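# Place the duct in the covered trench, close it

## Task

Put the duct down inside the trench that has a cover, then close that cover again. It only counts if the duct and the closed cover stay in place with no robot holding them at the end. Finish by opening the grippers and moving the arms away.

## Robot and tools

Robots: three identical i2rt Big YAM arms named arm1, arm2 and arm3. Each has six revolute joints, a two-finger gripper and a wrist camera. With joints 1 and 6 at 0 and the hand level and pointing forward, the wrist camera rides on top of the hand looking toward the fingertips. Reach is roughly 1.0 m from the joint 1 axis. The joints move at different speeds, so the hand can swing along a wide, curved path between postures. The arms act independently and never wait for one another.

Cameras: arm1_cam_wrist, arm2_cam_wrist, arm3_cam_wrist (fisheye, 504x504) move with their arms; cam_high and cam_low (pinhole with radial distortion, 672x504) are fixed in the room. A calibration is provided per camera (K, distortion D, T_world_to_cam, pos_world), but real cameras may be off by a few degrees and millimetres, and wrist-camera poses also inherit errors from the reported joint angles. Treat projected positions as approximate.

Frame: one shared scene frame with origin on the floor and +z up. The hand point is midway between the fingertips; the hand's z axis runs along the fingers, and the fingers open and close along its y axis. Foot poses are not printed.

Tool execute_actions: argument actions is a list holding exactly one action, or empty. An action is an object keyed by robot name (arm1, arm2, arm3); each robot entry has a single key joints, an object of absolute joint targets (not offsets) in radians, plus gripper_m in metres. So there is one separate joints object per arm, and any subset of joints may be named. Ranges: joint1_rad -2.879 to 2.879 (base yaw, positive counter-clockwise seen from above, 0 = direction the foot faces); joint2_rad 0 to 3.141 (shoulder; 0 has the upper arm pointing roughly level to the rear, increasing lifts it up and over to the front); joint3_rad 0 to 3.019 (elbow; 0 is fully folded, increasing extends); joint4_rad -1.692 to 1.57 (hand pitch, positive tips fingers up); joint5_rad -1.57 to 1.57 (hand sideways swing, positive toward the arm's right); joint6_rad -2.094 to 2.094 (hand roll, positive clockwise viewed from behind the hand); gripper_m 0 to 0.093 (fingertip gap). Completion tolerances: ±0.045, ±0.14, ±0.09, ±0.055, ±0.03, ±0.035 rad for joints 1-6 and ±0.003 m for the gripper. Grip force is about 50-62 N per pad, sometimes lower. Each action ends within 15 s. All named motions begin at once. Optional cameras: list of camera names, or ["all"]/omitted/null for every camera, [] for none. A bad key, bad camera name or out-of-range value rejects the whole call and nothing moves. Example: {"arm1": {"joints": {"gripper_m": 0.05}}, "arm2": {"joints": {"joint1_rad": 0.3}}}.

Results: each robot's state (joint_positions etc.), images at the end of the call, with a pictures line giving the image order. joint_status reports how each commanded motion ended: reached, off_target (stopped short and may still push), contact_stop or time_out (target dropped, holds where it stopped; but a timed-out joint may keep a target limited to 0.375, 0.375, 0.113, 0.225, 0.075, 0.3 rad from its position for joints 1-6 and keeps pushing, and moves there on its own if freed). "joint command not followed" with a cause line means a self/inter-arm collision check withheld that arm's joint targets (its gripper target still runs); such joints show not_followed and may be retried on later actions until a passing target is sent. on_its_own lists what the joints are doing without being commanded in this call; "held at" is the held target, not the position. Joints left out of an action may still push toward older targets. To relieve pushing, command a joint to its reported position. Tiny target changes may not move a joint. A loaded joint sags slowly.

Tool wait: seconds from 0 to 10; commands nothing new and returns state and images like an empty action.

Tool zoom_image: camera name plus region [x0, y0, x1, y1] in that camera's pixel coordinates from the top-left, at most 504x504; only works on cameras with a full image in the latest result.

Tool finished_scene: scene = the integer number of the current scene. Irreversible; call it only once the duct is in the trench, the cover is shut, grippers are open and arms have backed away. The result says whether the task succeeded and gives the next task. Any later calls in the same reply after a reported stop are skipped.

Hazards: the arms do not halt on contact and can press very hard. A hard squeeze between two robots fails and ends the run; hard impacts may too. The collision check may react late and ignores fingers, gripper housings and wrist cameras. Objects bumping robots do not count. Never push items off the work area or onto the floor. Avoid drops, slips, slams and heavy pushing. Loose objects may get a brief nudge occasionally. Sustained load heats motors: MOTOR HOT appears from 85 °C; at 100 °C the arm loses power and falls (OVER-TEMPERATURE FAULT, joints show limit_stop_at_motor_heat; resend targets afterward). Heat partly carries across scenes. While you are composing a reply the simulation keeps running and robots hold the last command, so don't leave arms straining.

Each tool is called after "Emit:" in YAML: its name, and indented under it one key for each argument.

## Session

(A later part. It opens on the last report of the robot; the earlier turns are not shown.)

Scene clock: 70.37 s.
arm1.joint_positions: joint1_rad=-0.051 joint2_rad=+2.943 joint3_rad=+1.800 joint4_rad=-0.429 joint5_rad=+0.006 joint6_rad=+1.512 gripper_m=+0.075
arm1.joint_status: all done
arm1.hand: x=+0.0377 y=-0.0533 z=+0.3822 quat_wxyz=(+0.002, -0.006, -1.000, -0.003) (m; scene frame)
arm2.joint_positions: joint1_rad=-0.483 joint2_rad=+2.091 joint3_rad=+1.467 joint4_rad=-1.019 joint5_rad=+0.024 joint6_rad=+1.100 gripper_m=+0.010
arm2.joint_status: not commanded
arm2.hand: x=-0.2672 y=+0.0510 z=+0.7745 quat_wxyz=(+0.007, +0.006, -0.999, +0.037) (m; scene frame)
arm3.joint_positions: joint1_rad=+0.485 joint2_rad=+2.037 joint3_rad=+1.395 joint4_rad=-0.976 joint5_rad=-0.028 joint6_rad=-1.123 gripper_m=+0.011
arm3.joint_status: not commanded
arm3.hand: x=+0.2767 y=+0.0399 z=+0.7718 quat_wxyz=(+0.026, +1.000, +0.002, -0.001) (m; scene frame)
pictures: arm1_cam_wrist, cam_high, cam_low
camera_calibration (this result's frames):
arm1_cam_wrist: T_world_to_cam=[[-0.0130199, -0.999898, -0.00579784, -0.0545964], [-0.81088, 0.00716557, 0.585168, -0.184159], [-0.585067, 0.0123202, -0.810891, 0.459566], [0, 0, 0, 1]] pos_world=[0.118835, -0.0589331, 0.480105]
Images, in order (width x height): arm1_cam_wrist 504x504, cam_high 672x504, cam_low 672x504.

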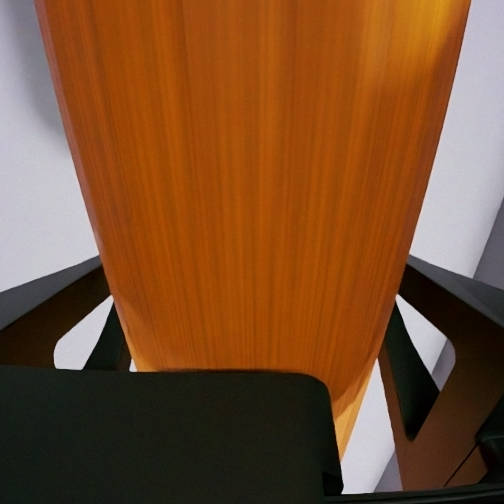

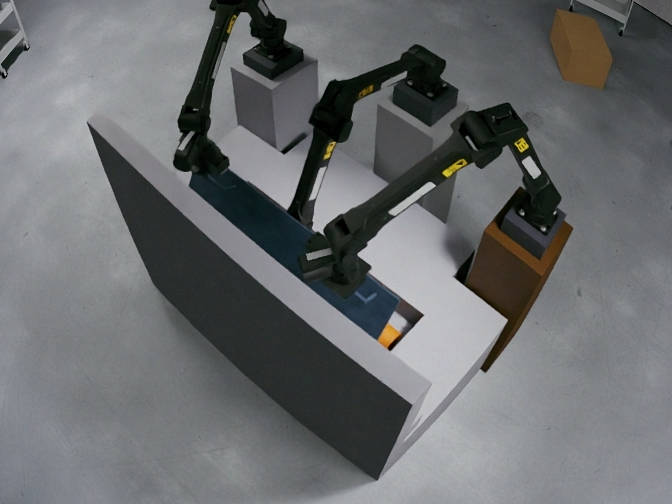

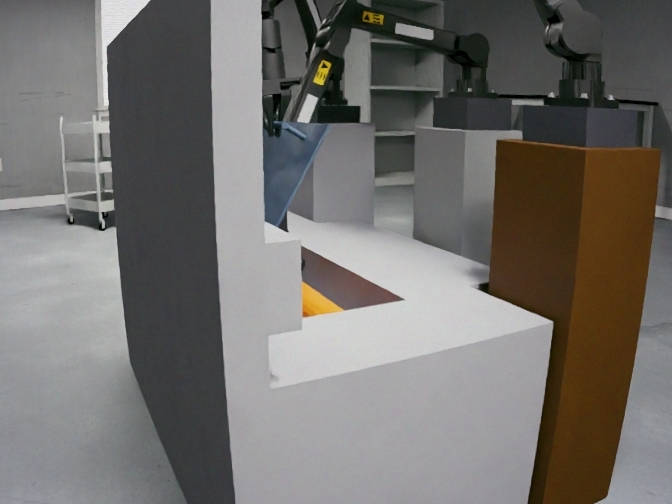

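Emit:
execute_actions:
  actions:
    - {"arm1":{"joints":{"joint2_rad":2.975,"joint3_rad":1.85}}}
  cameras: []

Emit:
execute_actions:
  actions:
    - {"arm1":{"joints":{"gripper_m":0.093}}}
  cameras: ["arm1_cam_wrist"]

Emit:
execute_actions:
  actions:
    - {"arm1":{"joints":{"joint2_rad":2.76,"joint3_rad":1.60,"joint4_rad":-0.40}}}
  cameras: []

Emit:
execute_actions:
  actions:
    - {"arm1":{"joints":{"joint2_rad":2.6,"joint3_rad":1.44,"joint4_rad":-0.42}}}
  cameras: ["arm1_cam_wrist","cam_low"]

Emit:
execute_actions:
  actions:
    - {"arm1":{"joints":{"joint2_rad":2.4,"joint3_rad":1.1,"joint4_rad":-0.27}}}
  cameras: []

Emit:
execute_actions:
  actions:
    - {"arm1":{"joints":{"joint2_rad":2.035,"joint3_rad":0.7,"joint4_rad":-0.26}}}
  cameras: ["arm1_cam_wrist","cam_low","cam_high"]

Scene clock: 73.33 s.
arm1.joint_positions: joint1_rad=-0.051 joint2_rad=+2.963 joint3_rad=+1.824 joint4_rad=-0.430 joint5_rad=+0.003 joint6_rad=+1.513 gripper_m=+0.075
arm1.joint_status: all done
arm1.hand: x=+0.0372 y=-0.0512 z=+0.3749 quat_wxyz=(+0.003, -0.007, -1.000, -0.005) (m; scene frame)
arm2.joint_positions: joint1_rad=-0.483 joint2_rad=+2.091 joint3_rad=+1.467 joint4_rad=-1.019 joint5_rad=+0.024 joint6_rad=+1.100 gripper_m=+0.010
arm2.joint_status: not commanded
arm2.hand: x=-0.2672 y=+0.0510 z=+0.7745 quat_wxyz=(+0.007, +0.006, -0.999, +0.037) (m; scene frame)
arm3.joint_positions: joint1_rad=+0.485 joint2_rad=+2.037 joint3_rad=+1.395 joint4_rad=-0.976 joint5_rad=-0.028 joint6_rad=-1.123 gripper_m=+0.011
arm3.joint_status: not commanded
arm3.hand: x=+0.2767 y=+0.0399 z=+0.7718 quat_wxyz=(+0.026, +1.000, +0.002, -0.001) (m; scene frame)
pictures: none
No camera images: the call's "cameras" was empty. Leave "cameras" out to get every camera's image.

Scene clock: 73.97 s.
arm1.joint_positions: joint1_rad=-0.051 joint2_rad=+2.963 joint3_rad=+1.831 joint4_rad=-0.430 joint5_rad=+0.003 joint6_rad=+1.513 gripper_m=+0.093
arm1.joint_status: all done
arm1.hand: x=+0.0375 y=-0.0470 z=+0.3761 quat_wxyz=(+0.003, -0.007, -1.000, -0.008) (m; scene frame)
arm2.joint_positions: joint1_rad=-0.483 joint2_rad=+2.091 joint3_rad=+1.467 joint4_rad=-1.019 joint5_rad=+0.024 joint6_rad=+1.100 gripper_m=+0.010
arm2.joint_status: not commanded
arm2.hand: x=-0.2672 y=+0.0510 z=+0.7745 quat_wxyz=(+0.007, +0.006, -0.999, +0.037) (m; scene frame)
arm3.joint_positions: joint1_rad=+0.485 joint2_rad=+2.037 joint3_rad=+1.395 joint4_rad=-0.976 joint5_rad=-0.028 joint6_rad=-1.123 gripper_m=+0.011
arm3.joint_status: not commanded
arm3.hand: x=+0.2767 y=+0.0399 z=+0.7718 quat_wxyz=(+0.026, +1.000, +0.002, -0.001) (m; scene frame)
pictures: arm1_cam_wrist
camera_calibration (this result's frames):
arm1_cam_wrist: T_world_to_cam=[[-0.0138726, -0.999778, -0.0158724, -0.0445061], [-0.809503, 0.00191148, 0.587113, -0.181742], [-0.586952, 0.0209936, -0.809349, 0.454316], [0, 0, 0, 1]] pos_world=[0.118924, -0.0536865, 0.473697]
Images, in order (width x height): arm1_cam_wrist 504x504.

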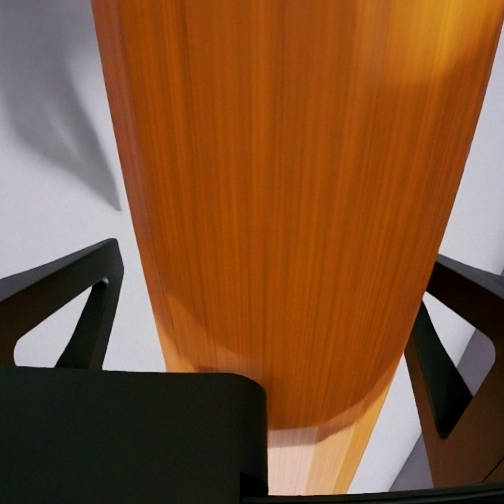

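Scene clock: 75.13 s.
arm1.joint_positions: joint1_rad=-0.051 joint2_rad=+2.746 joint3_rad=+1.603 joint4_rad=-0.405 joint5_rad=+0.003 joint6_rad=+1.513 gripper_m=+0.093
arm1.joint_status: all done
arm1.hand: x=+0.0376 y=-0.0572 z=+0.4570 quat_wxyz=(+0.003, -0.007, -1.000, -0.015) (m; scene frame)
arm2.joint_positions: joint1_rad=-0.483 joint2_rad=+2.091 joint3_rad=+1.467 joint4_rad=-1.019 joint5_rad=+0.024 joint6_rad=+1.100 gripper_m=+0.010
arm2.joint_status: not commanded
arm2.hand: x=-0.2672 y=+0.0510 z=+0.7745 quat_wxyz=(+0.007, +0.006, -0.999, +0.037) (m; scene frame)
arm3.joint_positions: joint1_rad=+0.485 joint2_rad=+2.037 joint3_rad=+1.395 joint4_rad=-0.976 joint5_rad=-0.028 joint6_rad=-1.123 gripper_m=+0.011
arm3.joint_status: not commanded
arm3.hand: x=+0.2767 y=+0.0399 z=+0.7718 quat_wxyz=(+0.026, +1.000, +0.002, -0.001) (m; scene frame)
pictures: none
No camera images: the call's "cameras" was empty. Leave "cameras" out to get every camera's image.

Scene clock: 76.17 s.
arm1.joint_positions: joint1_rad=-0.051 joint2_rad=+2.597 joint3_rad=+1.438 joint4_rad=-0.416 joint5_rad=+0.003 joint6_rad=+1.513 gripper_m=+0.093
arm1.joint_status: all done
arm1.hand: x=+0.0360 y=-0.0858 z=+0.5094 quat_wxyz=(+0.003, -0.007, -1.000, -0.002) (m; scene frame)
arm2.joint_positions: joint1_rad=-0.483 joint2_rad=+2.091 joint3_rad=+1.467 joint4_rad=-1.019 joint5_rad=+0.024 joint6_rad=+1.100 gripper_m=+0.010
arm2.joint_status: not commanded
arm2.hand: x=-0.2672 y=+0.0510 z=+0.7745 quat_wxyz=(+0.007, +0.006, -0.999, +0.037) (m; scene frame)
arm3.joint_positions: joint1_rad=+0.485 joint2_rad=+2.037 joint3_rad=+1.395 joint4_rad=-0.976 joint5_rad=-0.028 joint6_rad=-1.123 gripper_m=+0.011
arm3.joint_status: not commanded
arm3.hand: x=+0.2767 y=+0.0399 z=+0.7718 quat_wxyz=(+0.026, +1.000, +0.002, -0.001) (m; scene frame)
pictures: arm1_cam_wrist, cam_low
camera_calibration (this result's frames):
arm1_cam_wrist: T_world_to_cam=[[-0.0141418, -0.999893, -0.00370621, -0.0873743], [-0.808763, 0.0092589, 0.588062, -0.261045], [-0.587965, 0.0113137, -0.808807, 0.561059], [0, 0, 0, 1]] pos_world=[0.117523, -0.0912957, 0.606975]
Images, in order (width x height): arm1_cam_wrist 504x504, cam_low 672x504.

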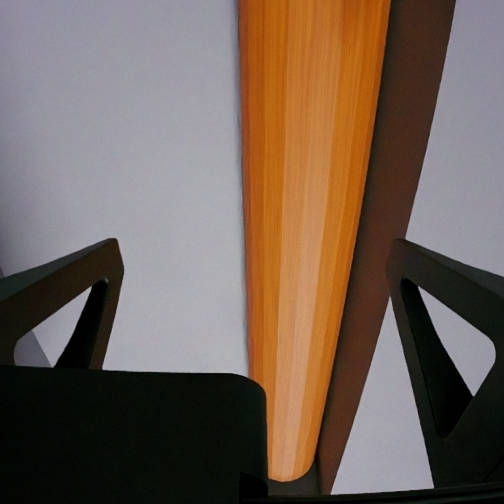

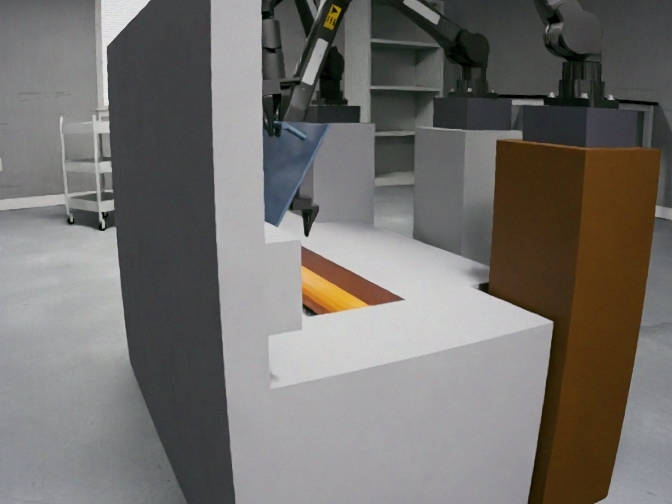

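Scene clock: 77.23 s.
arm1.joint_positions: joint1_rad=-0.051 joint2_rad=+2.382 joint3_rad=+1.097 joint4_rad=-0.279 joint5_rad=+0.003 joint6_rad=+1.513 gripper_m=+0.093
arm1.joint_status: all done
arm1.hand: x=+0.0308 y=-0.1666 z=+0.5656 quat_wxyz=(+0.003, -0.007, -1.000, -0.007) (m; scene frame)
arm2.joint_positions: joint1_rad=-0.483 joint2_rad=+2.091 joint3_rad=+1.467 joint4_rad=-1.019 joint5_rad=+0.024 joint6_rad=+1.100 gripper_m=+0.010
arm2.joint_status: not commanded
arm2.hand: x=-0.2672 y=+0.0510 z=+0.7745 quat_wxyz=(+0.007, +0.006, -0.999, +0.037) (m; scene frame)
arm3.joint_positions: joint1_rad=+0.485 joint2_rad=+2.037 joint3_rad=+1.395 joint4_rad=-0.976 joint5_rad=-0.028 joint6_rad=-1.123 gripper_m=+0.011
arm3.joint_status: not commanded
arm3.hand: x=+0.2767 y=+0.0399 z=+0.7718 quat_wxyz=(+0.026, +1.000, +0.002, -0.001) (m; scene frame)
pictures: none
No camera images: the call's "cameras" was empty. Leave "cameras" out to get every camera's image.

Scene clock: 78.33 s.
arm1.joint_positions: joint1_rad=-0.051 joint2_rad=+2.025 joint3_rad=+0.701 joint4_rad=-0.265 joint5_rad=+0.003 joint6_rad=+1.513 gripper_m=+0.093
arm1.joint_status: all done
arm1.hand: x=+0.0235 y=-0.2818 z=+0.6598 quat_wxyz=(+0.004, -0.007, -1.000, +0.005) (m; scene frame)
arm2.joint_positions: joint1_rad=-0.483 joint2_rad=+2.091 joint3_rad=+1.467 joint4_rad=-1.019 joint5_rad=+0.024 joint6_rad=+1.100 gripper_m=+0.010
arm2.joint_status: not commanded
arm2.hand: x=-0.2672 y=+0.0510 z=+0.7745 quat_wxyz=(+0.007, +0.006, -0.999, +0.037) (m; scene frame)
arm3.joint_positions: joint1_rad=+0.485 joint2_rad=+2.037 joint3_rad=+1.395 joint4_rad=-0.976 joint5_rad=-0.028 joint6_rad=-1.123 gripper_m=+0.011
arm3.joint_status: not commanded
arm3.hand: x=+0.2767 y=+0.0399 z=+0.7718 quat_wxyz=(+0.026, +1.000, +0.002, -0.001) (m; scene frame)
pictures: arm1_cam_wrist, cam_high, cam_low
camera_calibration (this result's frames):
arm1_cam_wrist: T_world_to_cam=[[-0.0139907, -0.99984, 0.0111458, -0.292799], [-0.808139, 0.0178711, 0.58872, -0.355847], [-0.588825, -0.000770759, -0.80826, 0.673788], [0, 0, 0, 1]] pos_world=[0.105073, -0.285873, 0.757353]
Images, in order (width x height): arm1_cam_wrist 504x504, cam_high 672x504, cam_low 672x504.

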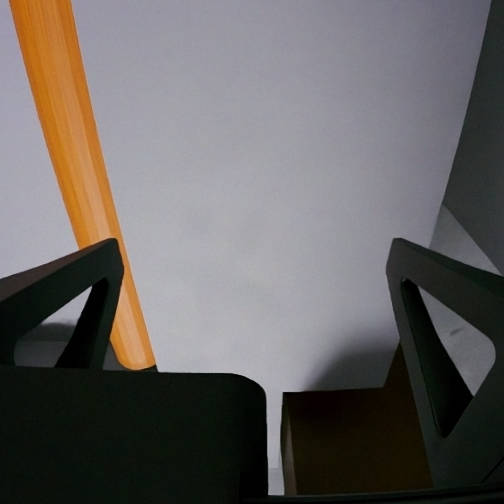

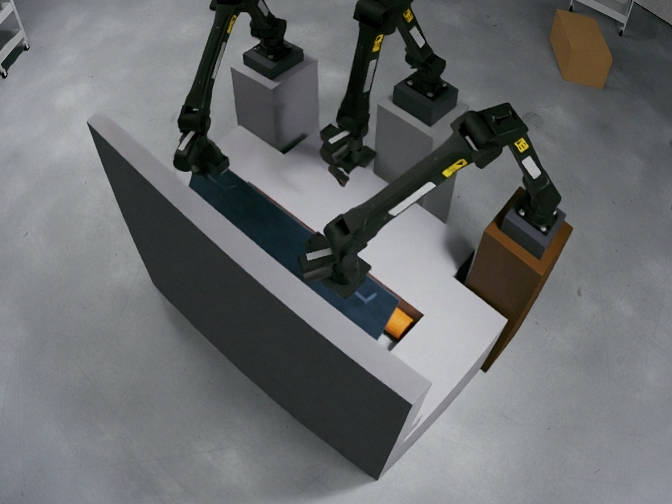

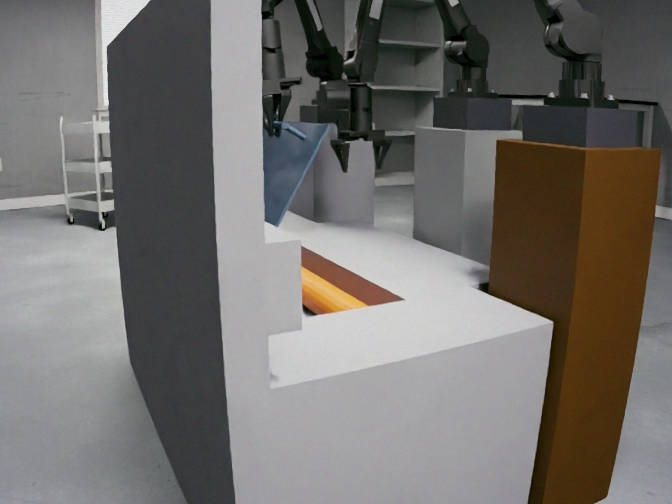

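Emit:
execute_actions:
  actions:
    - {"arm2":{"joints":{"joint1_rad":-0.555,"joint2_rad":1.97,"joint3_rad":1.2,"joint4_rad":-0.75,"joint6_rad":1.03}},"arm3":{"joints":{"joint1_rad":0.555,"joint2_rad":1.93,"joint3_rad":1.14,"joint4_rad":-0.73,"joint6_rad":-1.055}},"arm1":{"joints":{"joint2_rad":1.2,"joint3_rad":0.6,"joint4_rad":-0.9}}}
  cameras: []

Emit:
execute_actions:
  actions:
    - {"arm2":{"joints":{"joint1_rad":-0.653,"joint2_rad":2.09,"joint3_rad":0.97,"joint4_rad":-0.42,"joint6_rad":0.93}},"arm3":{"joints":{"joint1_rad":0.652,"joint2_rad":2.05,"joint3_rad":0.906,"joint4_rad":-0.40,"joint6_rad":-0.954}}}
  cameras: []

Emit:
execute_actions:
  actions:
    - {"arm2":{"joints":{"joint1_rad":-0.717,"joint2_rad":2.3,"joint3_rad":0.946,"joint4_rad":-0.19,"joint6_rad":0.862}},"arm3":{"joints":{"joint1_rad":0.716,"joint2_rad":2.27,"joint3_rad":0.879,"joint4_rad":-0.16,"joint6_rad":-0.885}}}
  cameras: []

Emit:
execute_actions:
  actions:
    - {"arm2":{"joints":{"joint1_rad":-0.738,"joint2_rad":2.44,"joint3_rad":0.975,"joint4_rad":-0.07,"joint6_rad":0.845}},"arm3":{"joints":{"joint1_rad":0.738,"joint2_rad":2.415,"joint3_rad":0.903,"joint4_rad":-0.03,"joint6_rad":-0.868}}}
  cameras: ["cam_low"]

Scene clock: 81.97 s.
arm1.joint_positions: joint1_rad=-0.051 joint2_rad=+1.203 joint3_rad=+0.590 joint4_rad=-0.890 joint5_rad=+0.003 joint6_rad=+1.513 gripper_m=+0.093
arm1.joint_status: all done
arm1.hand: x=+0.0212 y=-0.3431 z=+0.8778 quat_wxyz=(+0.001, -0.007, -0.999, -0.037) (m; scene frame)
arm2.joint_positions: joint1_rad=-0.569 joint2_rad=+2.040 joint3_rad=+1.180 joint4_rad=-0.771 joint5_rad=+0.011 joint6_rad=+1.014 gripper_m=+0.010
arm2.joint_status: all done
arm2.hand: x=-0.2651 y=-0.0342 z=+0.7203 quat_wxyz=(+0.012, +0.006, -0.999, +0.029) (m; scene frame)
arm3.joint_positions: joint1_rad=+0.572 joint2_rad=+1.982 joint3_rad=+1.108 joint4_rad=-0.739 joint5_rad=-0.009 joint6_rad=-1.044 gripper_m=+0.011
arm3.joint_status: all done
arm3.hand: x=+0.2772 y=-0.0469 z=+0.7200 quat_wxyz=(+0.019, +1.000, +0.007, +0.008) (m; scene frame)
pictures: none
No camera images: the call's "cameras" was empty. Leave "cameras" out to get every camera's image.

Scene clock: 82.97 s.
arm1.joint_positions: joint1_rad=-0.051 joint2_rad=+1.203 joint3_rad=+0.590 joint4_rad=-0.890 joint5_rad=+0.003 joint6_rad=+1.513 gripper_m=+0.093
arm1.joint_status: not commanded
arm1.hand: x=+0.0212 y=-0.3431 z=+0.8778 quat_wxyz=(+0.001, -0.007, -0.999, -0.037) (m; scene frame)
arm2.joint_positions: joint1_rad=-0.666 joint2_rad=+2.147 joint3_rad=+0.971 joint4_rad=-0.421 joint5_rad=+0.011 joint6_rad=+0.917 gripper_m=+0.010
arm2.joint_status: all done
arm2.hand: x=-0.2638 y=-0.1105 z=+0.6302 quat_wxyz=(+0.005, +0.006, -1.000, +0.013) (m; scene frame)
arm3.joint_positions: joint1_rad=+0.668 joint2_rad=+2.089 joint3_rad=+0.899 joint4_rad=-0.404 joint5_rad=-0.010 joint6_rad=-0.949 gripper_m=+0.011
arm3.joint_status: all done
arm3.hand: x=+0.2791 y=-0.1246 z=+0.6332 quat_wxyz=(+0.011, +1.000, +0.007, +0.004) (m; scene frame)
pictures: none
No camera images: the call's "cameras" was empty. Leave "cameras" out to get every camera's image.

Scene clock: 83.97 s.
arm1.joint_positions: joint1_rad=-0.051 joint2_rad=+1.203 joint3_rad=+0.590 joint4_rad=-0.890 joint5_rad=+0.003 joint6_rad=+1.513 gripper_m=+0.093
arm1.joint_status: not commanded
arm1.hand: x=+0.0212 y=-0.3431 z=+0.8778 quat_wxyz=(+0.001, -0.007, -0.999, -0.037) (m; scene frame)
arm2.joint_positions: joint1_rad=-0.723 joint2_rad=+2.348 joint3_rad=+0.949 joint4_rad=-0.181 joint5_rad=+0.006 joint6_rad=+0.856 gripper_m=+0.010
arm2.joint_status: all done
arm2.hand: x=-0.2630 y=-0.1456 z=+0.5483 quat_wxyz=(+0.002, +0.008, -1.000, +0.005) (m; scene frame)
arm3.joint_positions: joint1_rad=+0.726 joint2_rad=+2.293 joint3_rad=+0.870 joint4_rad=-0.161 joint5_rad=-0.006 joint6_rad=-0.885 gripper_m=+0.011
arm3.joint_status: all done
arm3.hand: x=+0.2800 y=-0.1609 z=+0.5535 quat_wxyz=(+0.006, +1.000, +0.004, +0.003) (m; scene frame)
pictures: none
No camera images: the call's "cameras" was empty. Leave "cameras" out to get every camera's image.

Scene clock: 84.90 s.
arm1.joint_positions: joint1_rad=-0.051 joint2_rad=+1.203 joint3_rad=+0.590 joint4_rad=-0.890 joint5_rad=+0.003 joint6_rad=+1.513 gripper_m=+0.093
arm1.joint_status: not commanded
arm1.hand: x=+0.0212 y=-0.3431 z=+0.8778 quat_wxyz=(+0.001, -0.007, -0.999, -0.037) (m; scene frame)
arm2.joint_positions: joint1_rad=-0.739 joint2_rad=+2.479 joint3_rad=+0.981 joint4_rad=-0.063 joint5_rad=+0.006 joint6_rad=+0.839 gripper_m=+0.010
arm2.joint_status: all done
arm2.hand: x=-0.2627 y=-0.1550 z=+0.5005 quat_wxyz=(-0.004, +0.008, -1.000, -0.002) (m; scene frame)
arm3.joint_positions: joint1_rad=+0.744 joint2_rad=+2.430 joint3_rad=+0.896 joint4_rad=-0.034 joint5_rad=-0.005 joint6_rad=-0.868 gripper_m=+0.011
arm3.joint_status: all done
arm3.hand: x=+0.2803 y=-0.1713 z=+0.5063 quat_wxyz=(-0.001, +1.000, +0.005, -0.001) (m; scene frame)
pictures: cam_low
Images, in order (width x height): cam_low 672x504.

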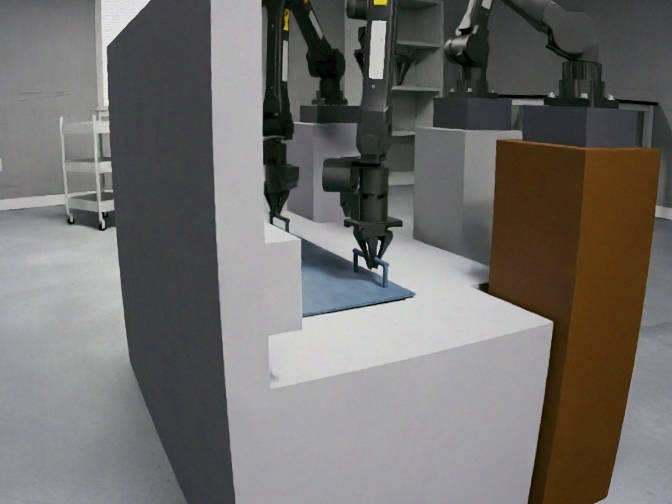

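Emit:
execute_actions:
  actions:
    - {"arm2":{"joints":{"joint2_rad":2.49}},"arm3":{"joints":{"joint2_rad":2.46,"joint4_rad":-0.01}}}
  cameras: []

Emit:
execute_actions:
  actions:
    - {"arm2":{"joints":{"gripper_m":0.07}},"arm3":{"joints":{"gripper_m":0.07}}}
  cameras: []

Emit:
execute_actions:
  actions:
    - {"arm2":{"joints":{"joint2_rad":2.3,"joint3_rad":0.92,"joint4_rad":-0.19}},"arm3":{"joints":{"joint2_rad":2.27,"joint3_rad":0.85,"joint4_rad":-0.16}}}
  cameras: []

Emit:
execute_actions:
  actions:
    - {"arm2":{"joints":{"joint1_rad":-0.2,"joint2_rad":1.2,"joint3_rad":0.9,"joint4_rad":-1.2}},"arm3":{"joints":{"joint1_rad":0.2,"joint2_rad":1.2,"joint3_rad":0.85,"joint4_rad":-1.2}}}
  cameras: ["cam_low","cam_high"]

Scene clock: 87.27 s.
arm1.joint_positions: joint1_rad=-0.051 joint2_rad=+1.203 joint3_rad=+0.590 joint4_rad=-0.890 joint5_rad=+0.003 joint6_rad=+1.513 gripper_m=+0.093
arm1.joint_status: not commanded
arm1.hand: x=+0.0212 y=-0.3431 z=+0.8778 quat_wxyz=(+0.001, -0.007, -0.999, -0.037) (m; scene frame)
arm2.joint_positions: joint1_rad=-0.740 joint2_rad=+2.493 joint3_rad=+0.986 joint4_rad=-0.058 joint5_rad=+0.008 joint6_rad=+0.839 gripper_m=+0.010
arm2.joint_status: all done
arm2.hand: x=-0.2635 y=-0.1565 z=+0.4954 quat_wxyz=(-0.003, +0.008, -1.000, +0.000) (m; scene frame)
arm3.joint_positions: joint1_rad=+0.744 joint2_rad=+2.444 joint3_rad=+0.897 joint4_rad=-0.016 joint5_rad=-0.006 joint6_rad=-0.867 gripper_m=+0.011
arm3.joint_status: all done
arm3.hand: x=+0.2808 y=-0.1724 z=+0.5015 quat_wxyz=(-0.002, +1.000, +0.004, -0.004) (m; scene frame)
pictures: none
No camera images: the call's "cameras" was empty. Leave "cameras" out to get every camera's image.

Scene clock: 87.93 s.
arm1.joint_positions: joint1_rad=-0.051 joint2_rad=+1.203 joint3_rad=+0.590 joint4_rad=-0.890 joint5_rad=+0.003 joint6_rad=+1.513 gripper_m=+0.093
arm1.joint_status: not commanded
arm1.hand: x=+0.0212 y=-0.3431 z=+0.8778 quat_wxyz=(+0.001, -0.007, -0.999, -0.037) (m; scene frame)
arm2.joint_positions: joint1_rad=-0.740 joint2_rad=+2.493 joint3_rad=+0.981 joint4_rad=-0.058 joint5_rad=+0.002 joint6_rad=+0.839 gripper_m=+0.070
arm2.joint_status: all done
arm2.hand: x=-0.2666 y=-0.1586 z=+0.4953 quat_wxyz=(+0.001, +0.008, -1.000, +0.001) (m; scene frame)
arm3.joint_positions: joint1_rad=+0.744 joint2_rad=+2.444 joint3_rad=+0.898 joint4_rad=-0.016 joint5_rad=-0.003 joint6_rad=-0.867 gripper_m=+0.070
arm3.joint_status: all done
arm3.hand: x=+0.2810 y=-0.1716 z=+0.5015 quat_wxyz=(-0.003, +1.000, +0.004, -0.003) (m; scene frame)
pictures: none
No camera images: the call's "cameras" was empty. Leave "cameras" out to get every camera's image.

Scene clock: 88.97 s.
arm1.joint_positions: joint1_rad=-0.051 joint2_rad=+1.203 joint3_rad=+0.590 joint4_rad=-0.890 joint5_rad=+0.003 joint6_rad=+1.513 gripper_m=+0.093
arm1.joint_status: not commanded
arm1.hand: x=+0.0212 y=-0.3431 z=+0.8778 quat_wxyz=(+0.001, -0.007, -0.999, -0.037) (m; scene frame)
arm2.joint_positions: joint1_rad=-0.740 joint2_rad=+2.303 joint3_rad=+0.919 joint4_rad=-0.177 joint5_rad=-0.002 joint6_rad=+0.840 gripper_m=+0.070
arm2.joint_status: all done
arm2.hand: x=-0.2590 y=-0.1492 z=+0.5630 quat_wxyz=(-0.001, +0.007, -1.000, -0.004) (m; scene frame)
arm3.joint_positions: joint1_rad=+0.744 joint2_rad=+2.270 joint3_rad=+0.851 joint4_rad=-0.153 joint5_rad=-0.003 joint6_rad=-0.867 gripper_m=+0.070
arm3.joint_status: all done
arm3.hand: x=+0.2755 y=-0.1656 z=+0.5608 quat_wxyz=(+0.000, +1.000, +0.004, +0.000) (m; scene frame)
pictures: none
No camera images: the call's "cameras" was empty. Leave "cameras" out to get every camera's image.

Scene clock: 90.53 s.
arm1.joint_positions: joint1_rad=-0.051 joint2_rad=+1.203 joint3_rad=+0.590 joint4_rad=-0.890 joint5_rad=+0.003 joint6_rad=+1.513 gripper_m=+0.093
arm1.joint_status: not commanded
arm1.hand: x=+0.0212 y=-0.3431 z=+0.8778 quat_wxyz=(+0.001, -0.007, -0.999, -0.037) (m; scene frame)
arm2.joint_positions: joint1_rad=-0.193 joint2_rad=+1.210 joint3_rad=+0.897 joint4_rad=-1.186 joint5_rad=-0.001 joint6_rad=+0.840 gripper_m=+0.070
arm2.joint_status: all done
arm2.hand: x=-0.4635 y=-0.1220 z=+0.9641 quat_wxyz=(-0.014, +0.277, -0.960, -0.033) (m; scene frame)
arm3.joint_positions: joint1_rad=+0.195 joint2_rad=+1.206 joint3_rad=+0.846 joint4_rad=-1.193 joint5_rad=+0.000 joint6_rad=-0.867 gripper_m=+0.070
arm3.joint_status: all done
arm3.hand: x=+0.4693 y=-0.1425 z=+0.9361 quat_wxyz=(-0.009, +0.964, -0.267, -0.003) (m; scene frame)
pictures: cam_high, cam_low
Images, in order (width x height): cam_high 672x504, cam_low 672x504.

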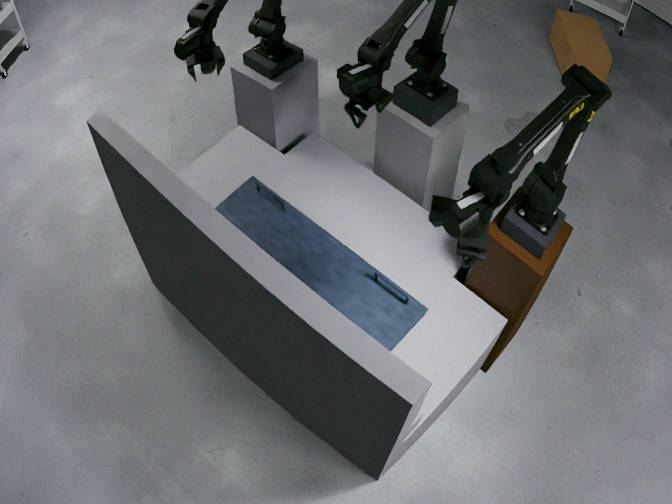

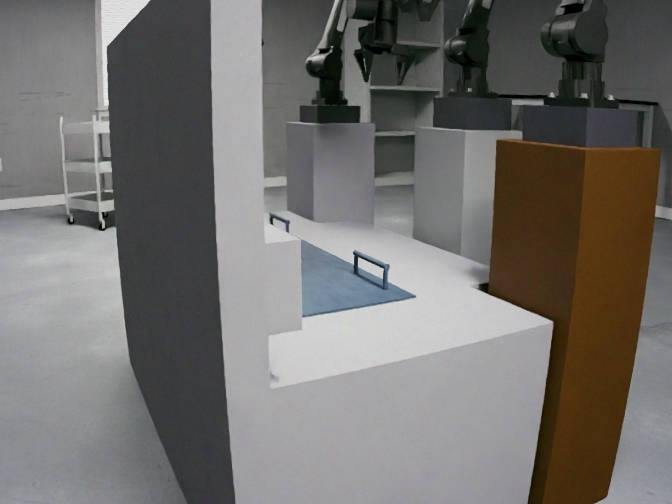

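Emit:
finished_scene:
  scene: 1

The scene is finished: the task was done.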